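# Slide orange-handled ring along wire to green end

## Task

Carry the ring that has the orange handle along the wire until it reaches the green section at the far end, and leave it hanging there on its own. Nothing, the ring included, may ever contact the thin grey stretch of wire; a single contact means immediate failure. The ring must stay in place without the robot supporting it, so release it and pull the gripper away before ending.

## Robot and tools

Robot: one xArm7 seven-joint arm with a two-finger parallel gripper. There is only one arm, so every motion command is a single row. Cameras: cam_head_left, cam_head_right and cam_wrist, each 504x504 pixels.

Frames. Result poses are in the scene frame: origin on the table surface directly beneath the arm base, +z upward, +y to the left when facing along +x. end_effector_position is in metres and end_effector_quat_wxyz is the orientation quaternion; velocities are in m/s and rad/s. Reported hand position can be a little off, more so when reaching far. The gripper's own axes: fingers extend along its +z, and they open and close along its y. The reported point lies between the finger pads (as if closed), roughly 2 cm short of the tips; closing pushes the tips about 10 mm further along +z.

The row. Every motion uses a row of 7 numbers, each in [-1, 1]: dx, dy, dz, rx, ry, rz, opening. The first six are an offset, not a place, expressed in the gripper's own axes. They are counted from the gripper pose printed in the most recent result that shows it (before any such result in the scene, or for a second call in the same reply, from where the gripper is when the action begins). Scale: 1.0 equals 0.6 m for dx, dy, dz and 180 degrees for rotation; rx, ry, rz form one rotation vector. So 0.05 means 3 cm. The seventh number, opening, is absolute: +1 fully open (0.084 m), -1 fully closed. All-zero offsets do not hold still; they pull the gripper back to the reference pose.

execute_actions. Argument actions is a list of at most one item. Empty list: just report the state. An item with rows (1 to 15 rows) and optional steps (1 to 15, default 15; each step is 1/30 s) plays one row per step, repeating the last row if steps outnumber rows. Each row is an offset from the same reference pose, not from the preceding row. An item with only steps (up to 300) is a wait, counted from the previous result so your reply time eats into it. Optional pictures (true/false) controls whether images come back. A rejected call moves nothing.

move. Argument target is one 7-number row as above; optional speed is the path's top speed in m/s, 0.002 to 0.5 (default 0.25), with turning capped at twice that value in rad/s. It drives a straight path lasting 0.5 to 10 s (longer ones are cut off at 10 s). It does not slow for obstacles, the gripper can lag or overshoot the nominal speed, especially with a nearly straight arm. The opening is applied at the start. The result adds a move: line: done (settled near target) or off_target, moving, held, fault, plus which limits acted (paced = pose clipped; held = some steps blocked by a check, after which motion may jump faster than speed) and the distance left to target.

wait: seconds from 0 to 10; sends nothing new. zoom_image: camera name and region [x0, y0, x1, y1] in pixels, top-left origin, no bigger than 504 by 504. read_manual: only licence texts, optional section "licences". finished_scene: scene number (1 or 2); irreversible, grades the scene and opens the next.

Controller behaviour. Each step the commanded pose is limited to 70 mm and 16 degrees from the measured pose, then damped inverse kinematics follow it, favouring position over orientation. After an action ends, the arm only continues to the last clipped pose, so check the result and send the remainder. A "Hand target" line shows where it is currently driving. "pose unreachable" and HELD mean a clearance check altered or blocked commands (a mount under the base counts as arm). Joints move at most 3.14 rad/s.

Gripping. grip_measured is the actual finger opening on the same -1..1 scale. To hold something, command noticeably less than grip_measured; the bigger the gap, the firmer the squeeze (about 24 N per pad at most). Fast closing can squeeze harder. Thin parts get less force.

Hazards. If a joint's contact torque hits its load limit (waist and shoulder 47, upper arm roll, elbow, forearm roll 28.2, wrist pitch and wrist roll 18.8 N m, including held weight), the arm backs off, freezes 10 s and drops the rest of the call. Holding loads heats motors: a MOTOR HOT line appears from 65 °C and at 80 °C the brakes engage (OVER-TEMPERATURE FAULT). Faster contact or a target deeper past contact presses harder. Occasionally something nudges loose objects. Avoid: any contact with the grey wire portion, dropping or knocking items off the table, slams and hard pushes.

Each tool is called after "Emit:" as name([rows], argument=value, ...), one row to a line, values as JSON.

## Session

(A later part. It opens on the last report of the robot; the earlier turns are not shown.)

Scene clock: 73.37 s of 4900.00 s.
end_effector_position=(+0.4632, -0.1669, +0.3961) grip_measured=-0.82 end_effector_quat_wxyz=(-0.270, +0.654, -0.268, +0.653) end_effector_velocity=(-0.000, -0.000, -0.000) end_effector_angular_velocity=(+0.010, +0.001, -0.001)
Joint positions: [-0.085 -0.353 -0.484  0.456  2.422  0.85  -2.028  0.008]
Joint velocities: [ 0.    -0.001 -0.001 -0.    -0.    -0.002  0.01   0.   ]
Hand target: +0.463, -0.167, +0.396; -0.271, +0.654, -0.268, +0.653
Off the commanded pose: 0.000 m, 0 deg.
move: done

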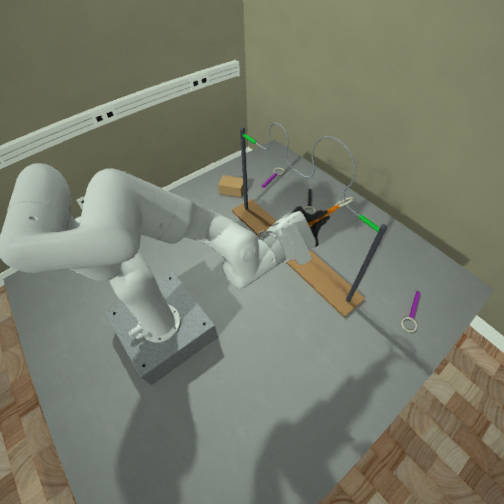

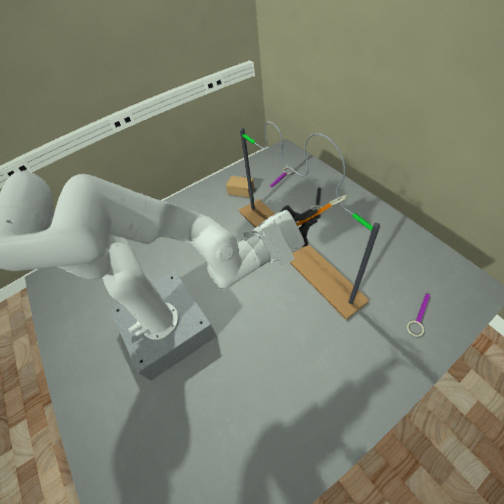

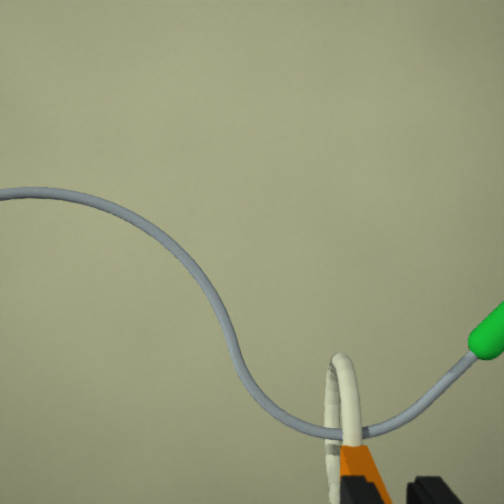

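Emit:
move(target=[0.0152,-0.0441,0,0,0,0.211,-1], speed=0.15)

Emit:
move(target=[0.0152,-0.0441,0,0,0,0.211,-1], speed=0.15)

Emit:
move(target=[-0.0159,-0.0588,0,0,0,-0.168,-1], speed=0.15)

Emit:
move(target=[-0.0159,-0.0588,0,0,0,-0.168,-1], speed=0.15)

Scene clock: 84.53 s of 4900.00 s.
end_effector_position=(+0.4631, -0.1547, +0.4212) grip_measured=-0.82 end_effector_quat_wxyz=(-0.468, +0.531, -0.466, +0.530) end_effector_velocity=(+0.000, +0.000, +0.001) end_effector_angular_velocity=(+0.009, +0.000, +0.002)
Joint positions: [ 0.031 -0.459 -0.534  0.476  2.457  0.712 -1.401  0.008]
Joint velocities: [ 0.003 -0.002 -0.002  0.001 -0.003 -0.003  0.011 -0.   ]
Hand target: +0.463, -0.155, +0.421; -0.468, +0.531, -0.466, +0.530
Off the commanded pose: 0.000 m, 0 deg.
After step 90, 5.57 s passed at rest.
move: done

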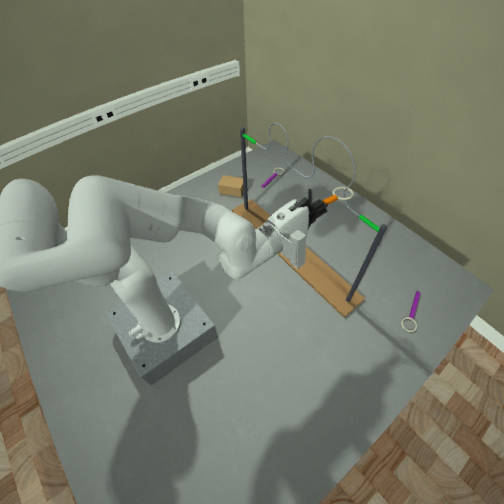

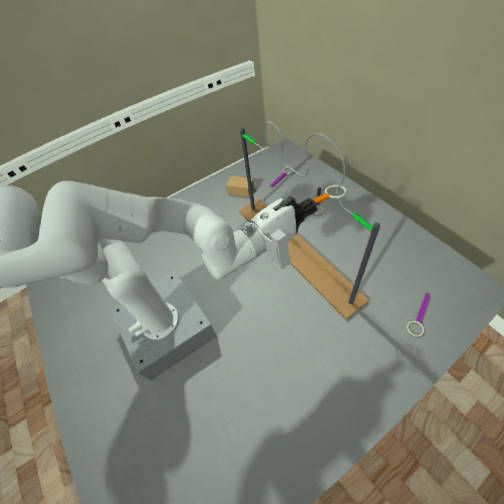

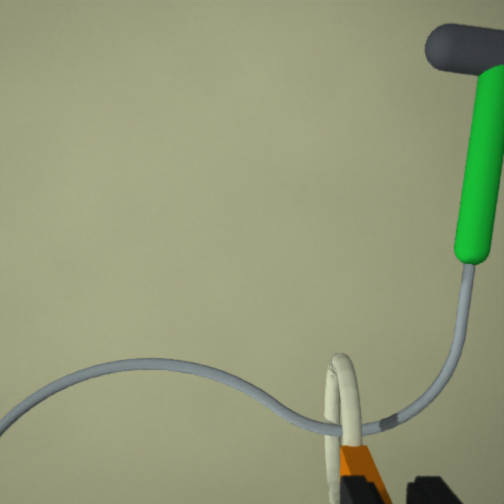

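Scene clock: 87.13 s of 4900.00 s.
end_effector_position=(+0.4631, -0.1605, +0.4487) grip_measured=-0.82 end_effector_quat_wxyz=(+0.615, -0.351, +0.614, -0.350) end_effector_velocity=(-0.000, +0.000, -0.000) end_effector_angular_velocity=(+0.009, +0.003, +0.002)
Joint positions: [ 0.18  -0.554 -0.65   0.537  2.441  0.568 -0.771  0.008]
Joint velocities: [ 0.004 -0.001 -0.003  0.001 -0.005 -0.004  0.012 -0.   ]
Hand target: +0.463, -0.161, +0.449; +0.615, -0.351, +0.614, -0.350
Off the commanded pose: 0.000 m, 0 deg.
move: done

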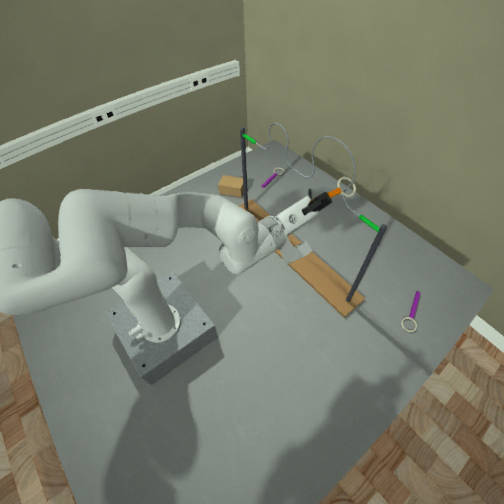

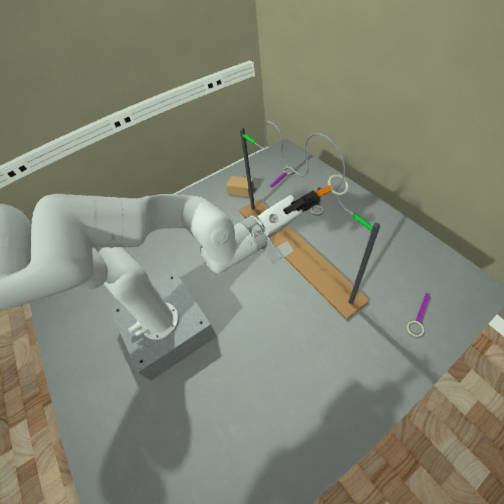

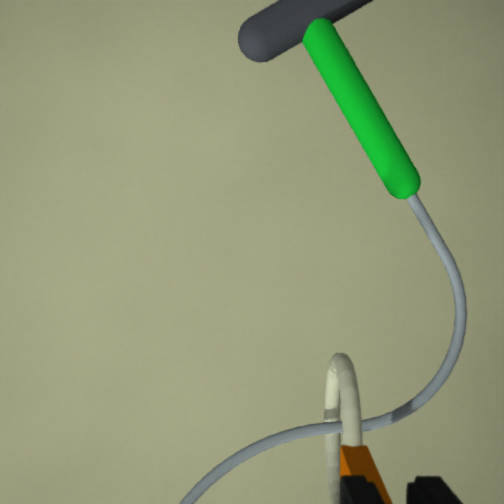

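Scene clock: 89.27 s of 4900.00 s.
end_effector_position=(+0.4631, -0.1702, +0.4838) grip_measured=-0.82 end_effector_quat_wxyz=(+0.502, -0.499, +0.501, -0.498) end_effector_velocity=(+0.000, -0.001, +0.001) end_effector_angular_velocity=(-0.011, -0.001, -0.001)
Joint positions: [ 0.06  -0.558 -0.518  0.594  2.35   0.515 -1.132  0.008]
Joint velocities: [-0.002 -0.     0.003  0.002 -0.    -0.001 -0.008 -0.   ]
Hand target: +0.463, -0.170, +0.484; +0.502, -0.499, +0.501, -0.498
Off the commanded pose: 0.000 m, 0 deg.
move: done

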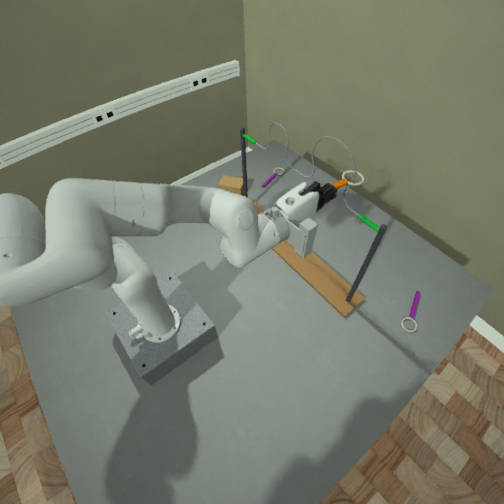

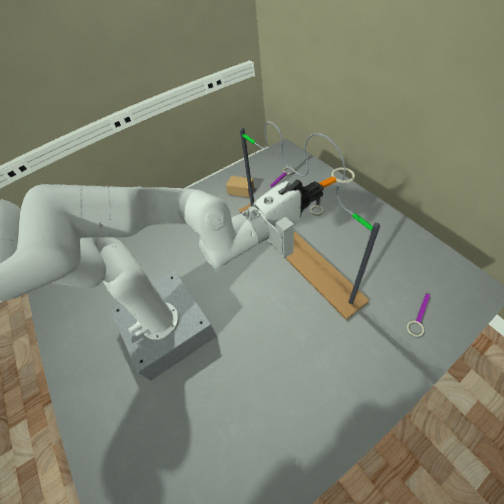

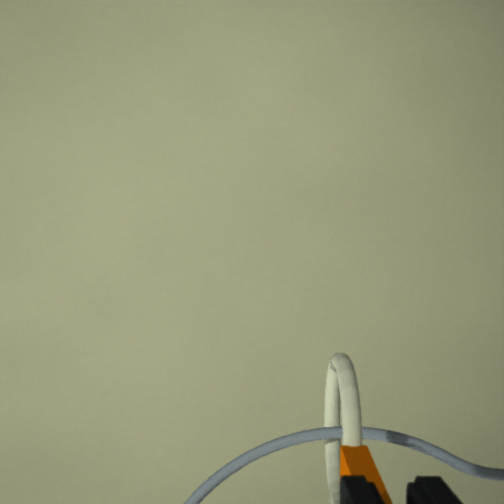

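Scene clock: 91.40 s of 4900.00 s.
end_effector_position=(+0.4632, -0.1608, +0.5189) grip_measured=-0.82 end_effector_quat_wxyz=(-0.355, +0.612, -0.354, +0.611) end_effector_velocity=(-0.000, -0.001, -0.000) end_effector_angular_velocity=(-0.009, +0.001, -0.003)
Joint positions: [-0.056 -0.579 -0.354  0.636  2.311  0.454 -1.522  0.008]
Joint velocities: [-0.005  0.     0.004 -0.001  0.003 -0.001 -0.01  -0.   ]
Hand target: +0.463, -0.161, +0.519; -0.355, +0.612, -0.354, +0.612
Off the commanded pose: 0.000 m, 0 deg.
move: done

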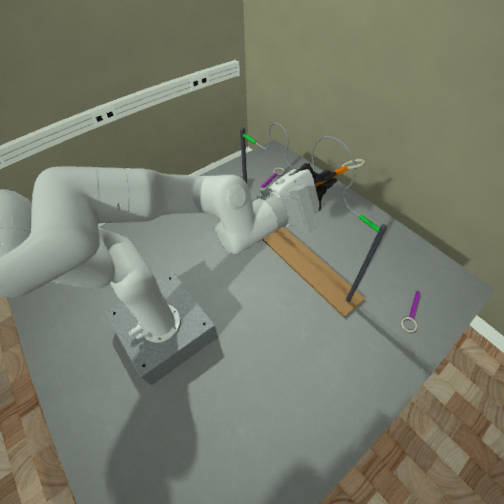

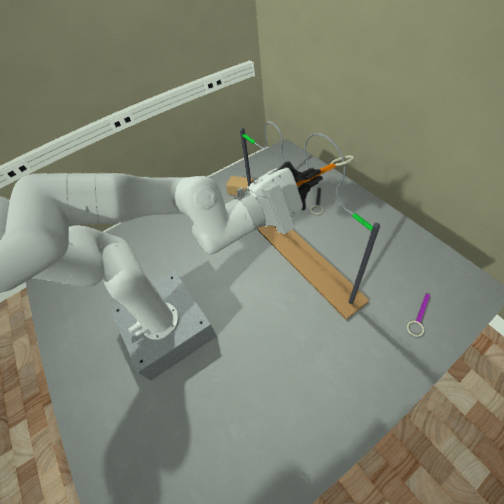

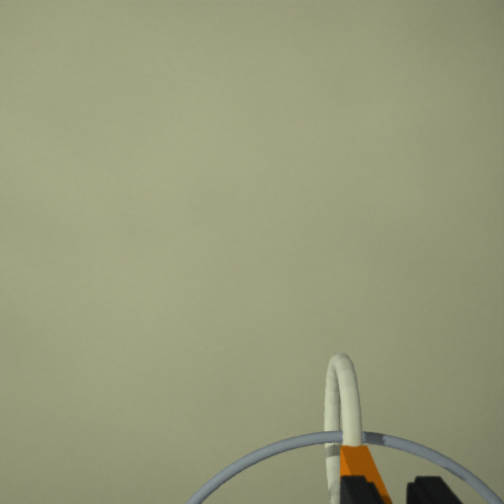

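Excellent.

Emit:
move(target=[-0.017,-0.0588,0.001,0,0,-0.168,-1], speed=0.15)

Emit:
move(target=[-0.017,-0.0588,0.001,0,0,-0.168,-1], speed=0.15)

Emit:
move(target=[-0.0159,-0.0588,0.001,0,0,-0.168,-1], speed=0.15)

Emit:
move(target=[-0.0159,-0.0588,0.001,0,0,-0.168,-1], speed=0.15)

Emit:
zoom_image(camera="cam_head_right", region=[230,110,350,210])

Scene clock: 99.90 s of 4900.00 s.
end_effector_position=(+0.4638, -0.1345, +0.5443) grip_measured=-0.82 end_effector_quat_wxyz=(-0.183, +0.684, -0.182, +0.683) end_effector_velocity=(+0.000, +0.001, -0.000) end_effector_angular_velocity=(-0.010, -0.001, -0.000)
Joint positions: [-0.183 -0.607 -0.155  0.654  2.333  0.407 -1.951  0.008]
Joint velocities: [-0.004 -0.     0.005 -0.001  0.005  0.001 -0.012 -0.   ]
Hand target: +0.464, -0.134, +0.544; -0.183, +0.684, -0.182, +0.683
Off the commanded pose: 0.000 m, 0 deg.
After step 90, 3.37 s passed at rest.
move: done

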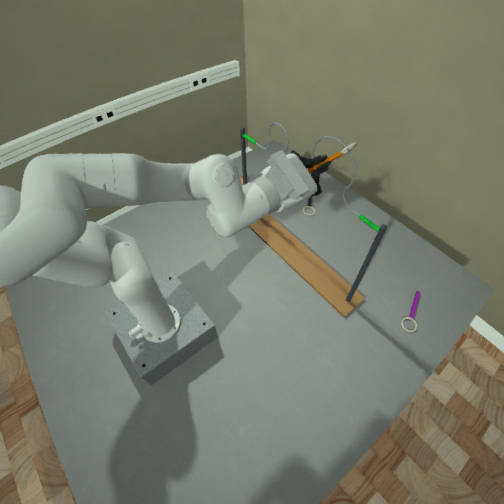

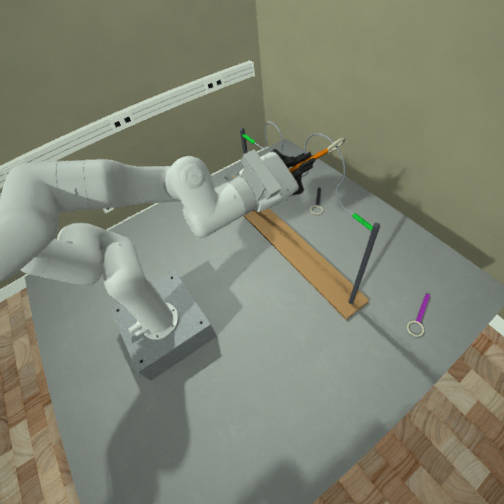

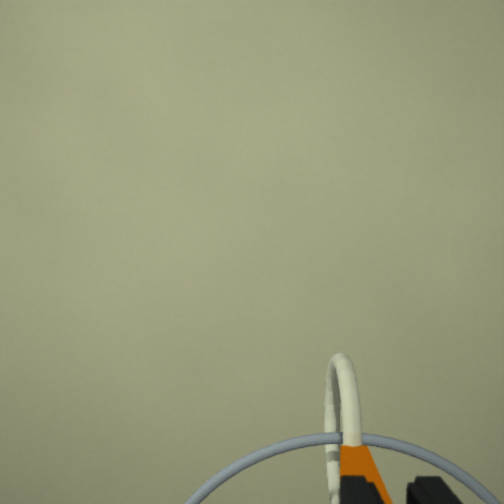

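Scene clock: 102.03 s of 4900.00 s.
end_effector_position=(+0.4644, -0.0989, +0.5528) grip_measured=-0.82 end_effector_quat_wxyz=(+0.001, +0.708, +0.002, +0.707) end_effector_velocity=(-0.000, +0.001, -0.001) end_effector_angular_velocity=(-0.009, -0.001, -0.001)
Joint positions: [-0.337 -0.643  0.071  0.641  2.405  0.393 -2.411  0.008]
Joint velocities: [-0.005 -0.001  0.006 -0.002  0.007  0.001 -0.012 -0.   ]
Hand target: +0.464, -0.099, +0.553; +0.001, +0.708, +0.003, +0.707
Off the commanded pose: 0.000 m, 0 deg.
move: done

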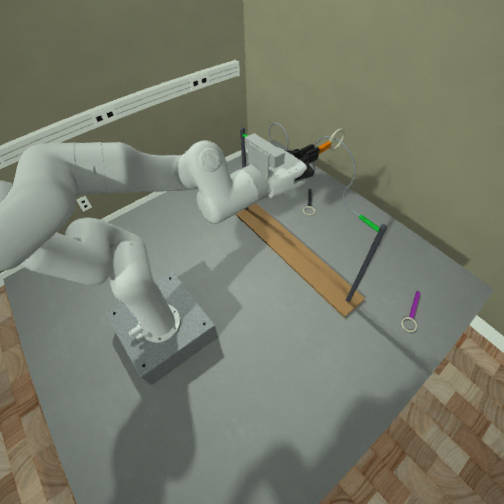

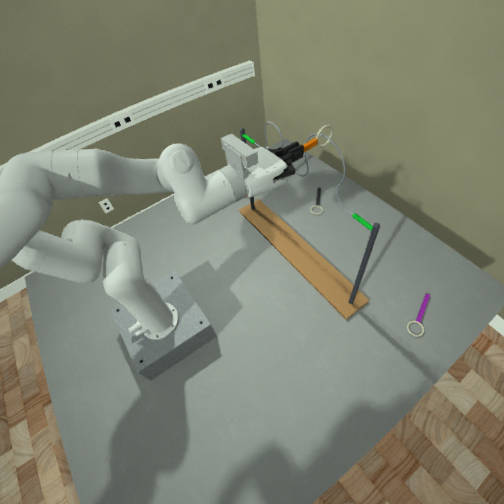

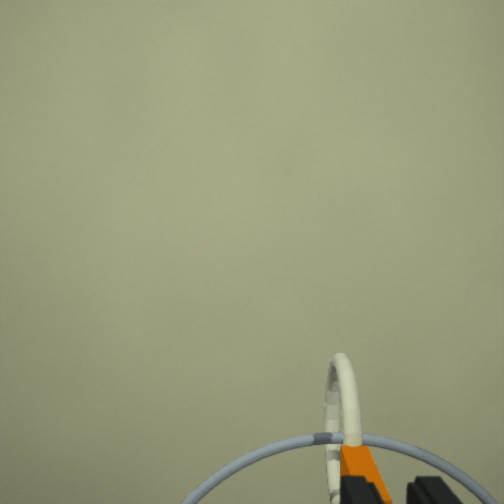

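Scene clock: 104.17 s of 4900.00 s.
end_effector_position=(+0.4651, -0.0637, +0.5429) grip_measured=-0.82 end_effector_quat_wxyz=(+0.185, +0.683, +0.187, +0.682) end_effector_velocity=(+0.000, +0.001, +0.001) end_effector_angular_velocity=(-0.008, -0.003, -0.002)
Joint positions: [-0.516 -0.699  0.313  0.597  2.502  0.427 -2.878  0.008]
Joint velocities: [-0.005 -0.002  0.007  0.     0.009  0.001 -0.012  0.   ]
Hand target: +0.465, -0.064, +0.543; +0.185, +0.683, +0.187, +0.682
Off the commanded pose: 0.000 m, 0 deg.
move: done

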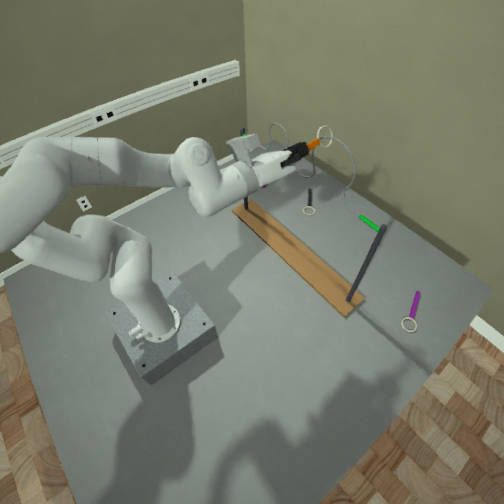

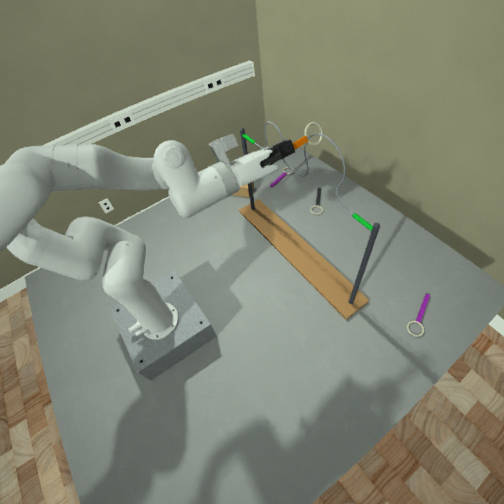

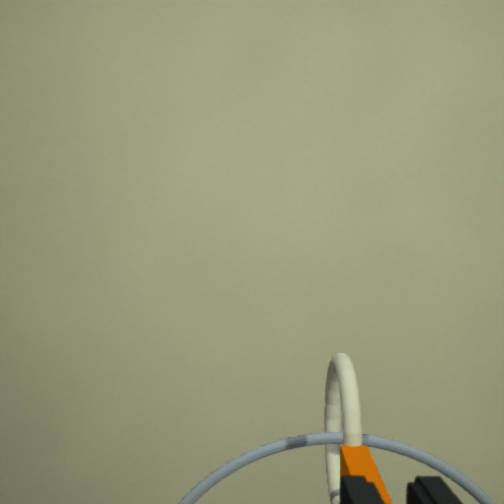

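Scene clock: 106.30 s of 4900.00 s.
end_effector_position=(+0.4657, -0.0382, +0.5165) grip_measured=-0.82 end_effector_quat_wxyz=(+0.356, +0.611, +0.358, +0.610) end_effector_velocity=(+0.000, +0.001, +0.000) end_effector_angular_velocity=(-0.008, -0.003, -0.001)
Joint positions: [-0.707 -0.779  0.551  0.524  2.597  0.512 -3.331  0.008]
Joint velocities: [-0.004 -0.002  0.006 -0.001  0.008  0.002 -0.01   0.   ]
Hand target: +0.466, -0.038, +0.516; +0.356, +0.611, +0.359, +0.610
Off the commanded pose: 0.000 m, 0 deg.
move: done

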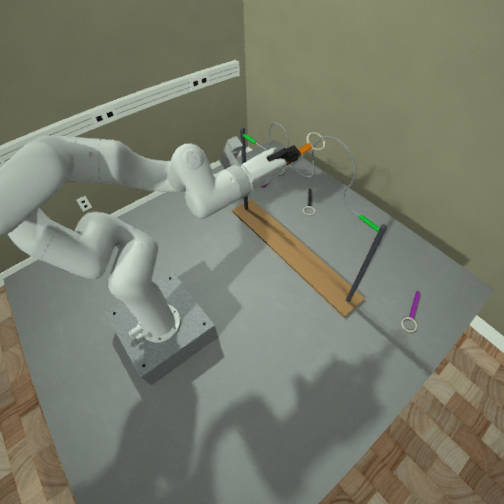

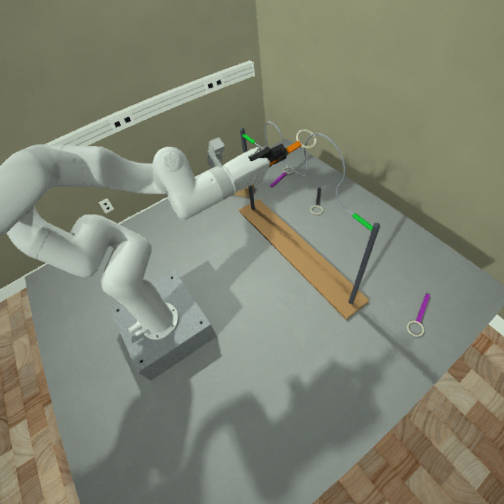

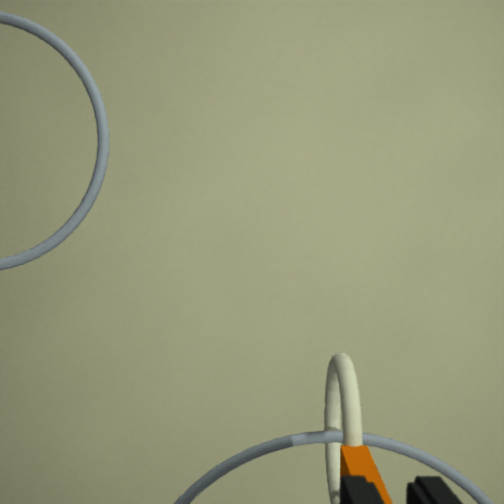

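Region (230, 110, 350, 210) of cam_head_right's 504x504 image, scaled by 4.200, with more detail than that image has.

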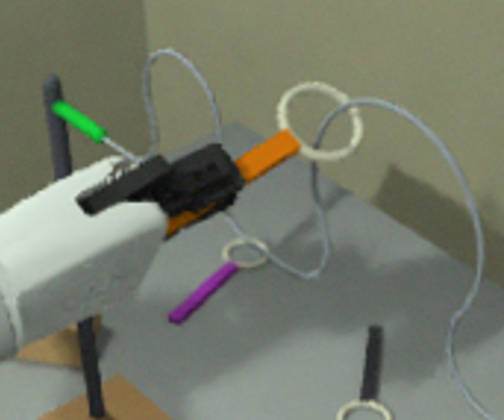

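Emit:
move(target=[-0.0145,-0.0588,0,0,0,-0.168,-1], speed=0.15)

Emit:
move(target=[-0.0159,-0.0588,0,0,0,-0.168,-1], speed=0.15)

Emit:
move(target=[0.017,-0.0464,0,0,0,0.224,-1], speed=0.15)

Emit:
move(target=[0.017,-0.0464,0,0,0,0.224,-1], speed=0.15)

Emit:
zoom_image(camera="cam_head_right", region=[230,110,350,210])

Scene clock: 117.20 s of 4900.00 s.
end_effector_position=(+0.4656, -0.0286, +0.4811) grip_measured=-0.82 end_effector_quat_wxyz=(+0.502, +0.497, +0.505, +0.496) end_effector_velocity=(+0.000, +0.001, -0.001) end_effector_angular_velocity=(-0.009, -0.002, +0.001)
Joint positions: [-0.895 -0.882  0.772  0.438  2.678  0.643 -3.76   0.008]
Joint velocities: [-0.003 -0.002  0.006 -0.002  0.006  0.004 -0.009 -0.   ]
Hand target: +0.466, -0.029, +0.481; +0.502, +0.497, +0.506, +0.496
Off the commanded pose: 0.000 m, 0 deg.
After step 90, 5.77 s passed at rest.
move: done

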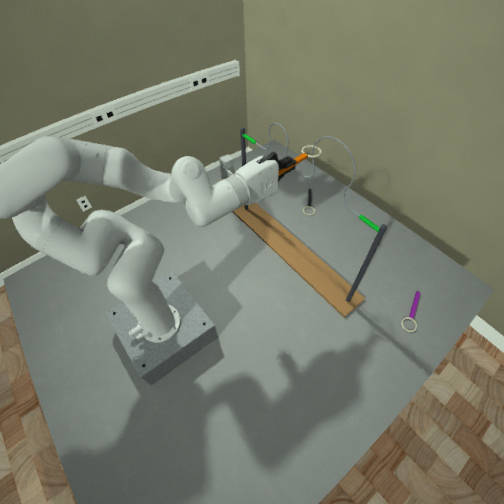

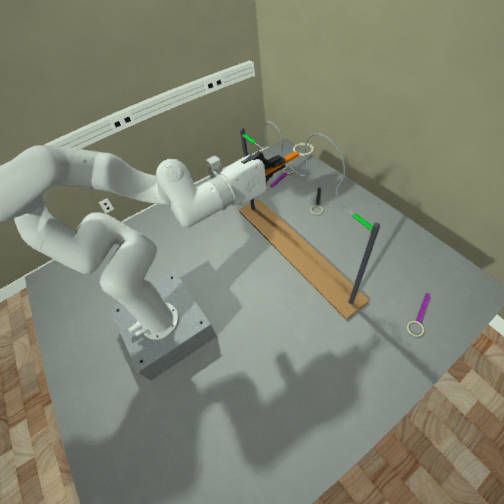

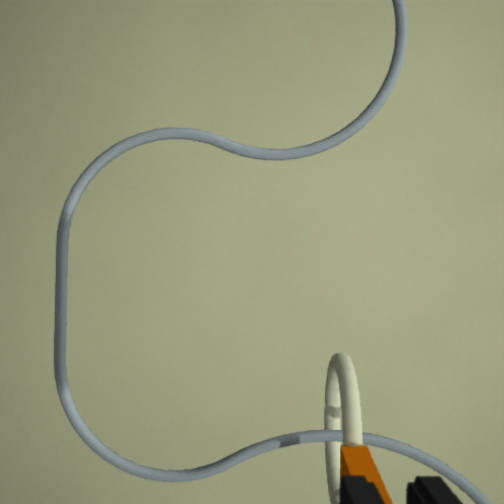

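Scene clock: 119.33 s of 4900.00 s.
end_effector_position=(+0.4656, -0.0387, +0.4455) grip_measured=-0.82 end_effector_quat_wxyz=(+0.613, +0.348, +0.618, +0.348) end_effector_velocity=(-0.000, -0.001, -0.001) end_effector_angular_velocity=(-0.009, -0.001, -0.001)
Joint positions: [-1.087 -0.987  0.964  0.359  2.741  0.817 -4.183  0.008]
Joint velocities: [-0.004 -0.002  0.004 -0.004  0.005  0.005 -0.01  -0.   ]
Hand target: +0.466, -0.039, +0.445; +0.613, +0.348, +0.618, +0.347
Off the commanded pose: 0.000 m, 0 deg.
move: done

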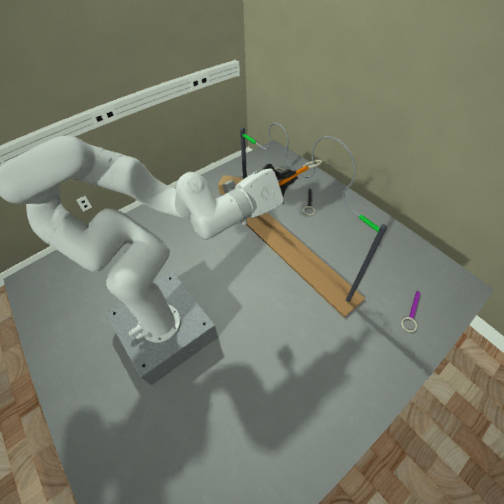

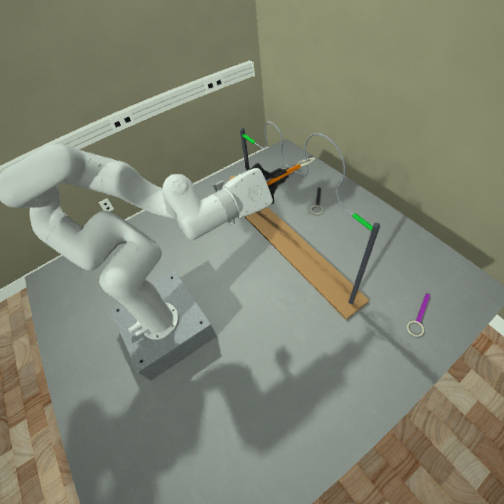

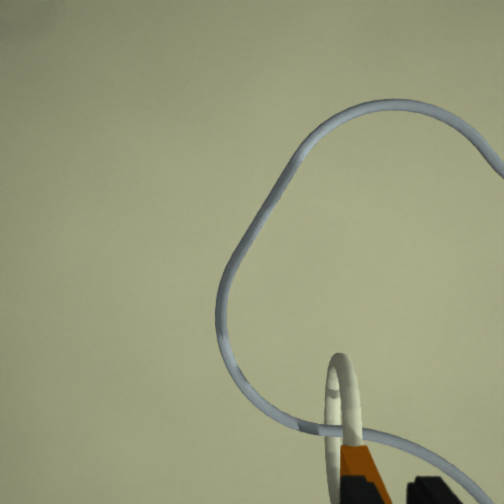

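Scene clock: 122.07 s of 4900.00 s.
end_effector_position=(+0.4654, -0.0440, +0.4170) grip_measured=-0.82 end_effector_quat_wxyz=(+0.456, +0.539, +0.460, +0.538) end_effector_velocity=(-0.000, -0.001, -0.001) end_effector_angular_velocity=(+0.010, +0.001, -0.001)
Joint positions: [-0.955 -0.757  0.837  0.337  2.835  0.824 -3.795  0.008]
Joint velocities: [ 0.001  0.003 -0.002 -0.002  0.     0.001  0.006 -0.   ]
Hand target: +0.465, -0.044, +0.417; +0.456, +0.540, +0.460, +0.538
Off the commanded pose: 0.001 m, 0 deg.
move: done

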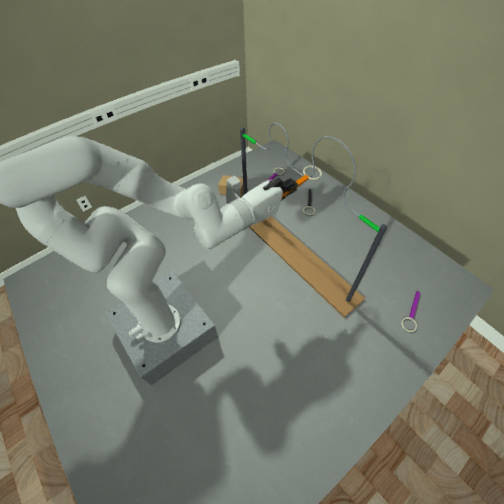

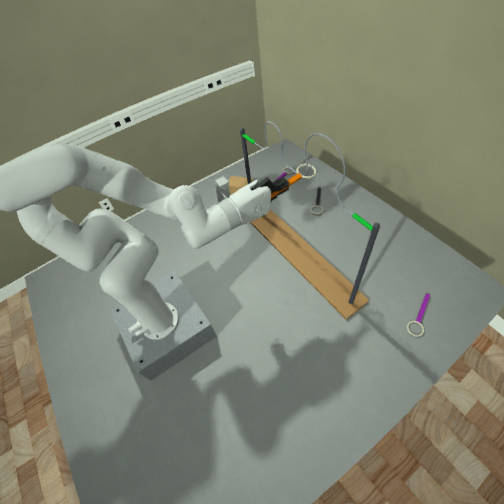

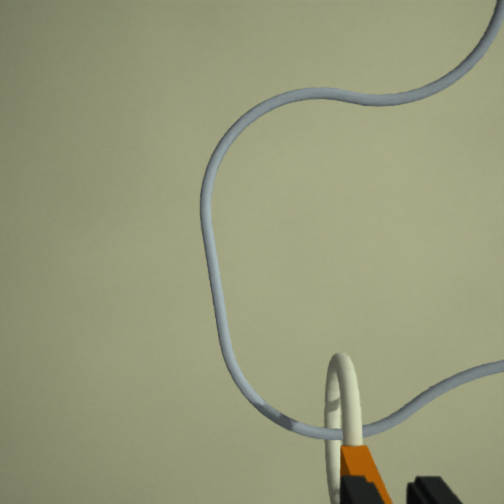

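Scene clock: 124.80 s of 4900.00 s.
end_effector_position=(+0.4653, -0.0294, +0.3917) grip_measured=-0.82 end_effector_quat_wxyz=(+0.243, +0.664, +0.246, +0.663) end_effector_velocity=(+0.000, +0.000, +0.000) end_effector_angular_velocity=(+0.009, -0.001, +0.001)
Joint positions: [-0.777 -0.6    0.713  0.316  2.966  0.834 -3.354  0.008]
Joint velocities: [ 0.002  0.002 -0.002  0.     0.001  0.001  0.007  0.   ]
Hand target: +0.465, -0.029, +0.392; +0.243, +0.664, +0.246, +0.663
Off the commanded pose: 0.001 m, 0 deg.
move: done

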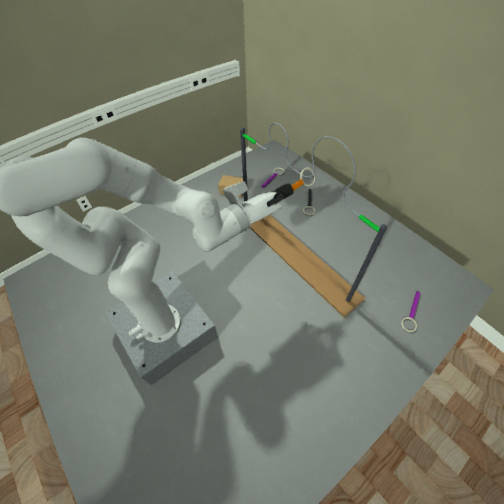

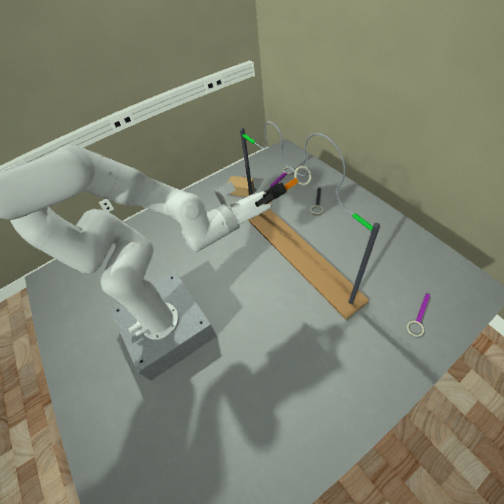

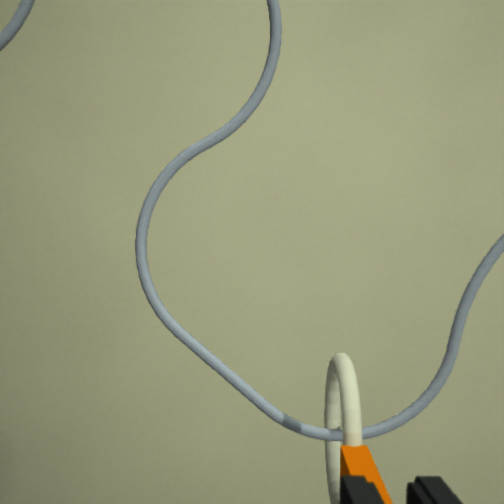

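Region (230, 110, 350, 210) of cam_head_right's 504x504 image, scaled by 4.200, with more detail than that image has.

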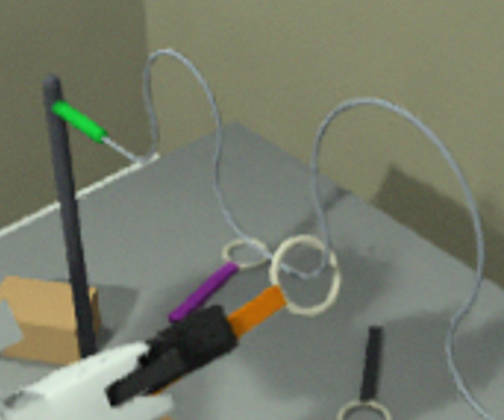

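Emit:
move(target=[0.017,-0.0464,0,0,0,0.224,-1], speed=0.15)

Emit:
move(target=[0,-0.073,0.002,0,0,0,-1], speed=0.15)

Emit:
move(target=[0.0152,-0.0441,0,0,0,0.211,-1], speed=0.15)

Emit:
move(target=[0.0152,-0.0441,0,0,0,0.211,-1], speed=0.15)

Emit:
zoom_image(camera="cam_head_right", region=[230,110,350,210])

Scene clock: 135.13 s of 4900.00 s.
end_effector_position=(+0.4652, -0.0016, +0.3818) grip_measured=-0.82 end_effector_quat_wxyz=(-0.000, +0.708, +0.002, +0.706) end_effector_velocity=(+0.000, +0.000, +0.000) end_effector_angular_velocity=(+0.009, -0.000, +0.000)
Joint positions: [-0.57  -0.522  0.596  0.313  3.114  0.818 -2.848  0.008]
Joint velocities: [ 0.002  0.    -0.002  0.001  0.001 -0.001  0.008  0.   ]
Hand target: +0.465, -0.002, +0.382; -0.000, +0.708, +0.002, +0.706
Off the commanded pose: 0.000 m, 0 deg.
After step 90, 4.60 s passed at rest.
move: done

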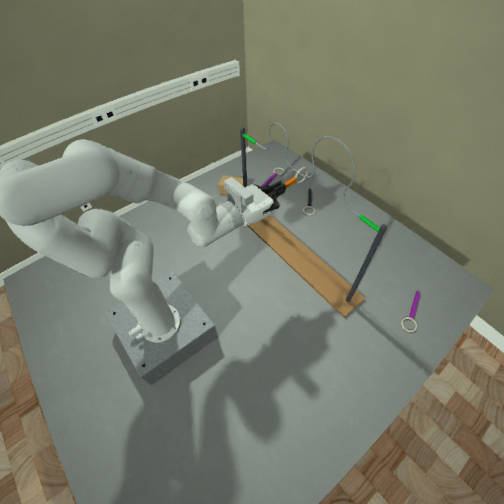

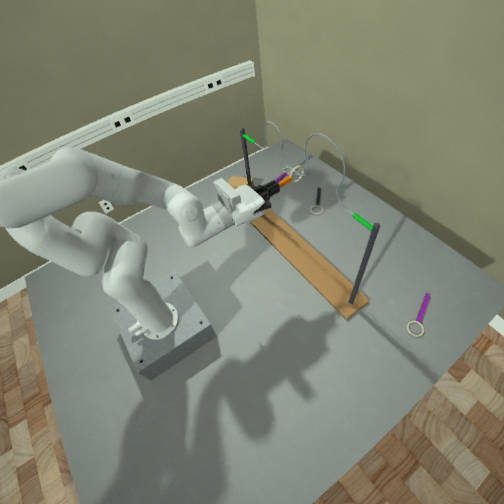

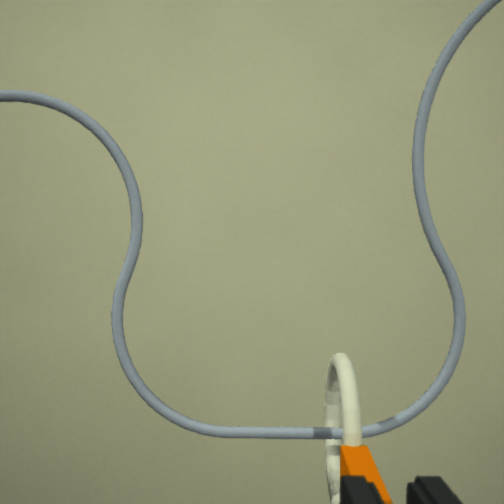

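Scene clock: 135.97 s of 4900.00 s.
end_effector_position=(+0.4663, +0.0418, +0.3817) grip_measured=-0.82 end_effector_quat_wxyz=(-0.000, +0.708, +0.002, +0.706) end_effector_velocity=(+0.000, +0.002, +0.000) end_effector_angular_velocity=(-0.001, -0.002, -0.004)
Joint positions: [-0.522 -0.531  0.701  0.34   3.312  0.774 -2.937  0.008]
Joint velocities: [-0.     0.     0.007  0.003  0.015 -0.001 -0.009  0.   ]
Hand target: +0.466, +0.042, +0.382; -0.000, +0.708, +0.002, +0.707
Off the commanded pose: 0.000 m, 0 deg.
move: done

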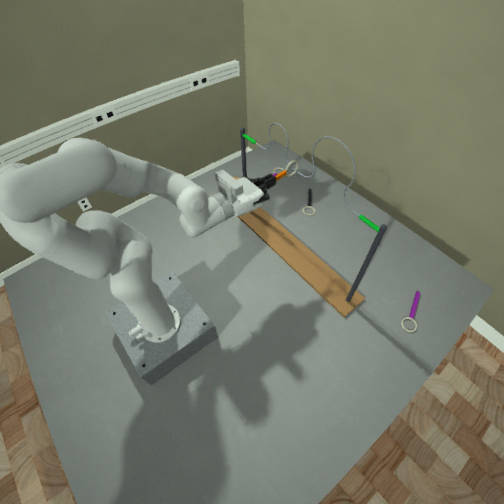

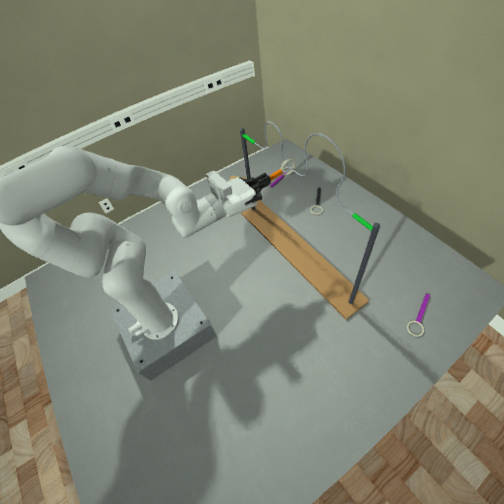

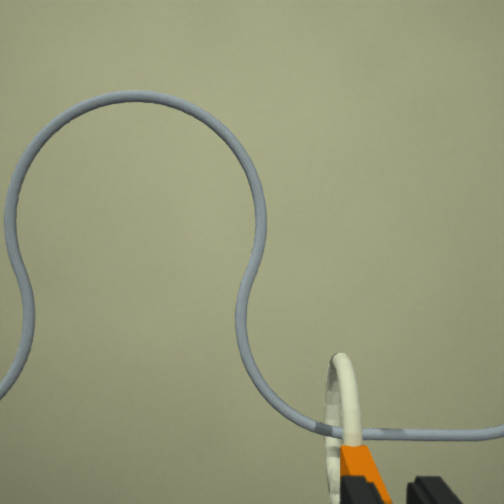

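Scene clock: 138.57 s of 4900.00 s.
end_effector_position=(+0.4663, +0.0682, +0.3910) grip_measured=-0.82 end_effector_quat_wxyz=(-0.230, +0.670, -0.228, +0.668) end_effector_velocity=(+0.000, -0.000, -0.000) end_effector_angular_velocity=(+0.009, +0.000, -0.000)
Joint positions: [-0.334 -0.497  0.579  0.367  3.437  0.745 -2.439  0.008]
Joint velocities: [ 0.001  0.    -0.002  0.    -0.    -0.     0.008 -0.   ]
Hand target: +0.466, +0.068, +0.391; -0.230, +0.670, -0.229, +0.668
Off the commanded pose: 0.000 m, 0 deg.
move: done

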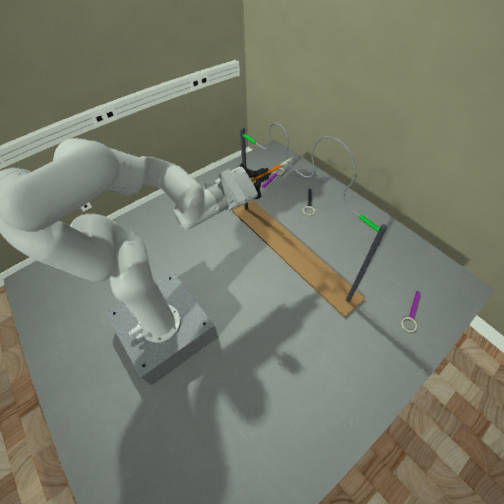

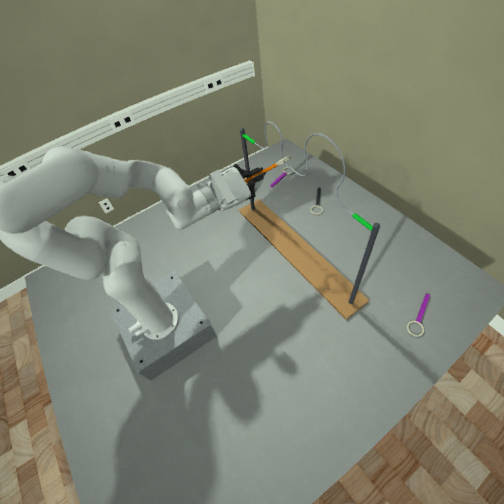

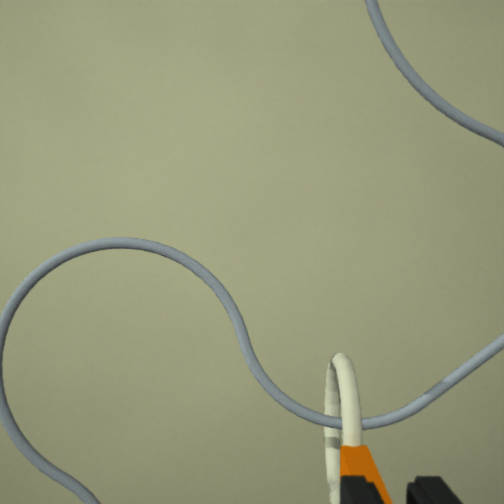

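Scene clock: 141.17 s of 4900.00 s.
end_effector_position=(+0.4663, +0.0834, +0.4146) grip_measured=-0.82 end_effector_quat_wxyz=(-0.435, +0.559, -0.434, +0.558) end_effector_velocity=(+0.000, +0.000, +0.001) end_effector_angular_velocity=(+0.009, -0.001, +0.001)
Joint positions: [-0.162 -0.509  0.428  0.407  3.514  0.68  -1.912  0.008]
Joint velocities: [ 0.003 -0.    -0.003  0.001 -0.001 -0.001  0.009 -0.   ]
Hand target: +0.466, +0.083, +0.415; -0.435, +0.559, -0.434, +0.557
Off the commanded pose: 0.000 m, 0 deg.
move: done

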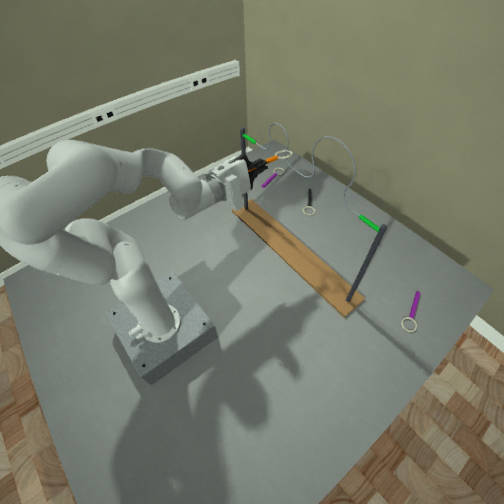

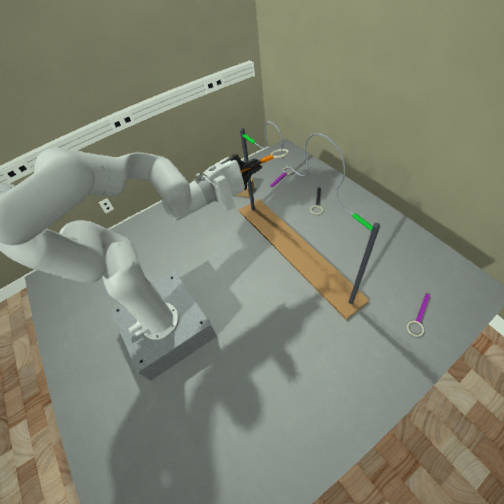

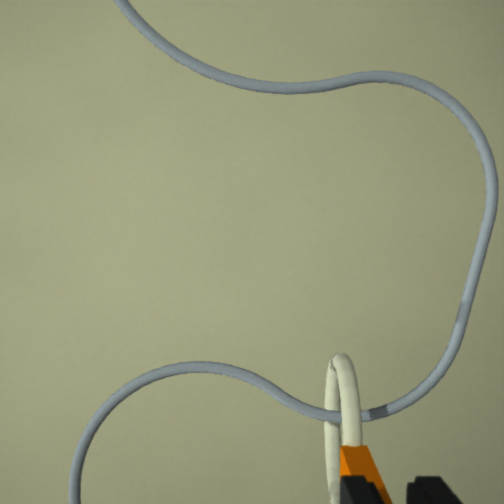

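Region (230, 110, 350, 210) of cam_head_right's 504x504 image, scaled by 4.200, with more detail than that image has.

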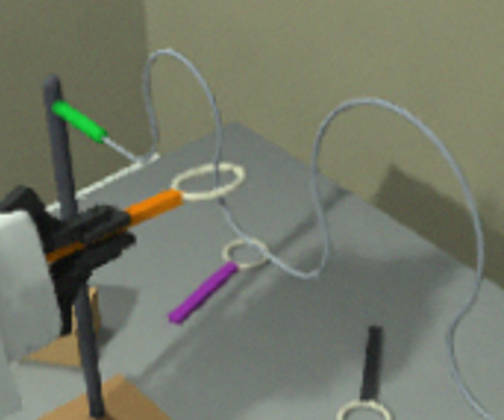

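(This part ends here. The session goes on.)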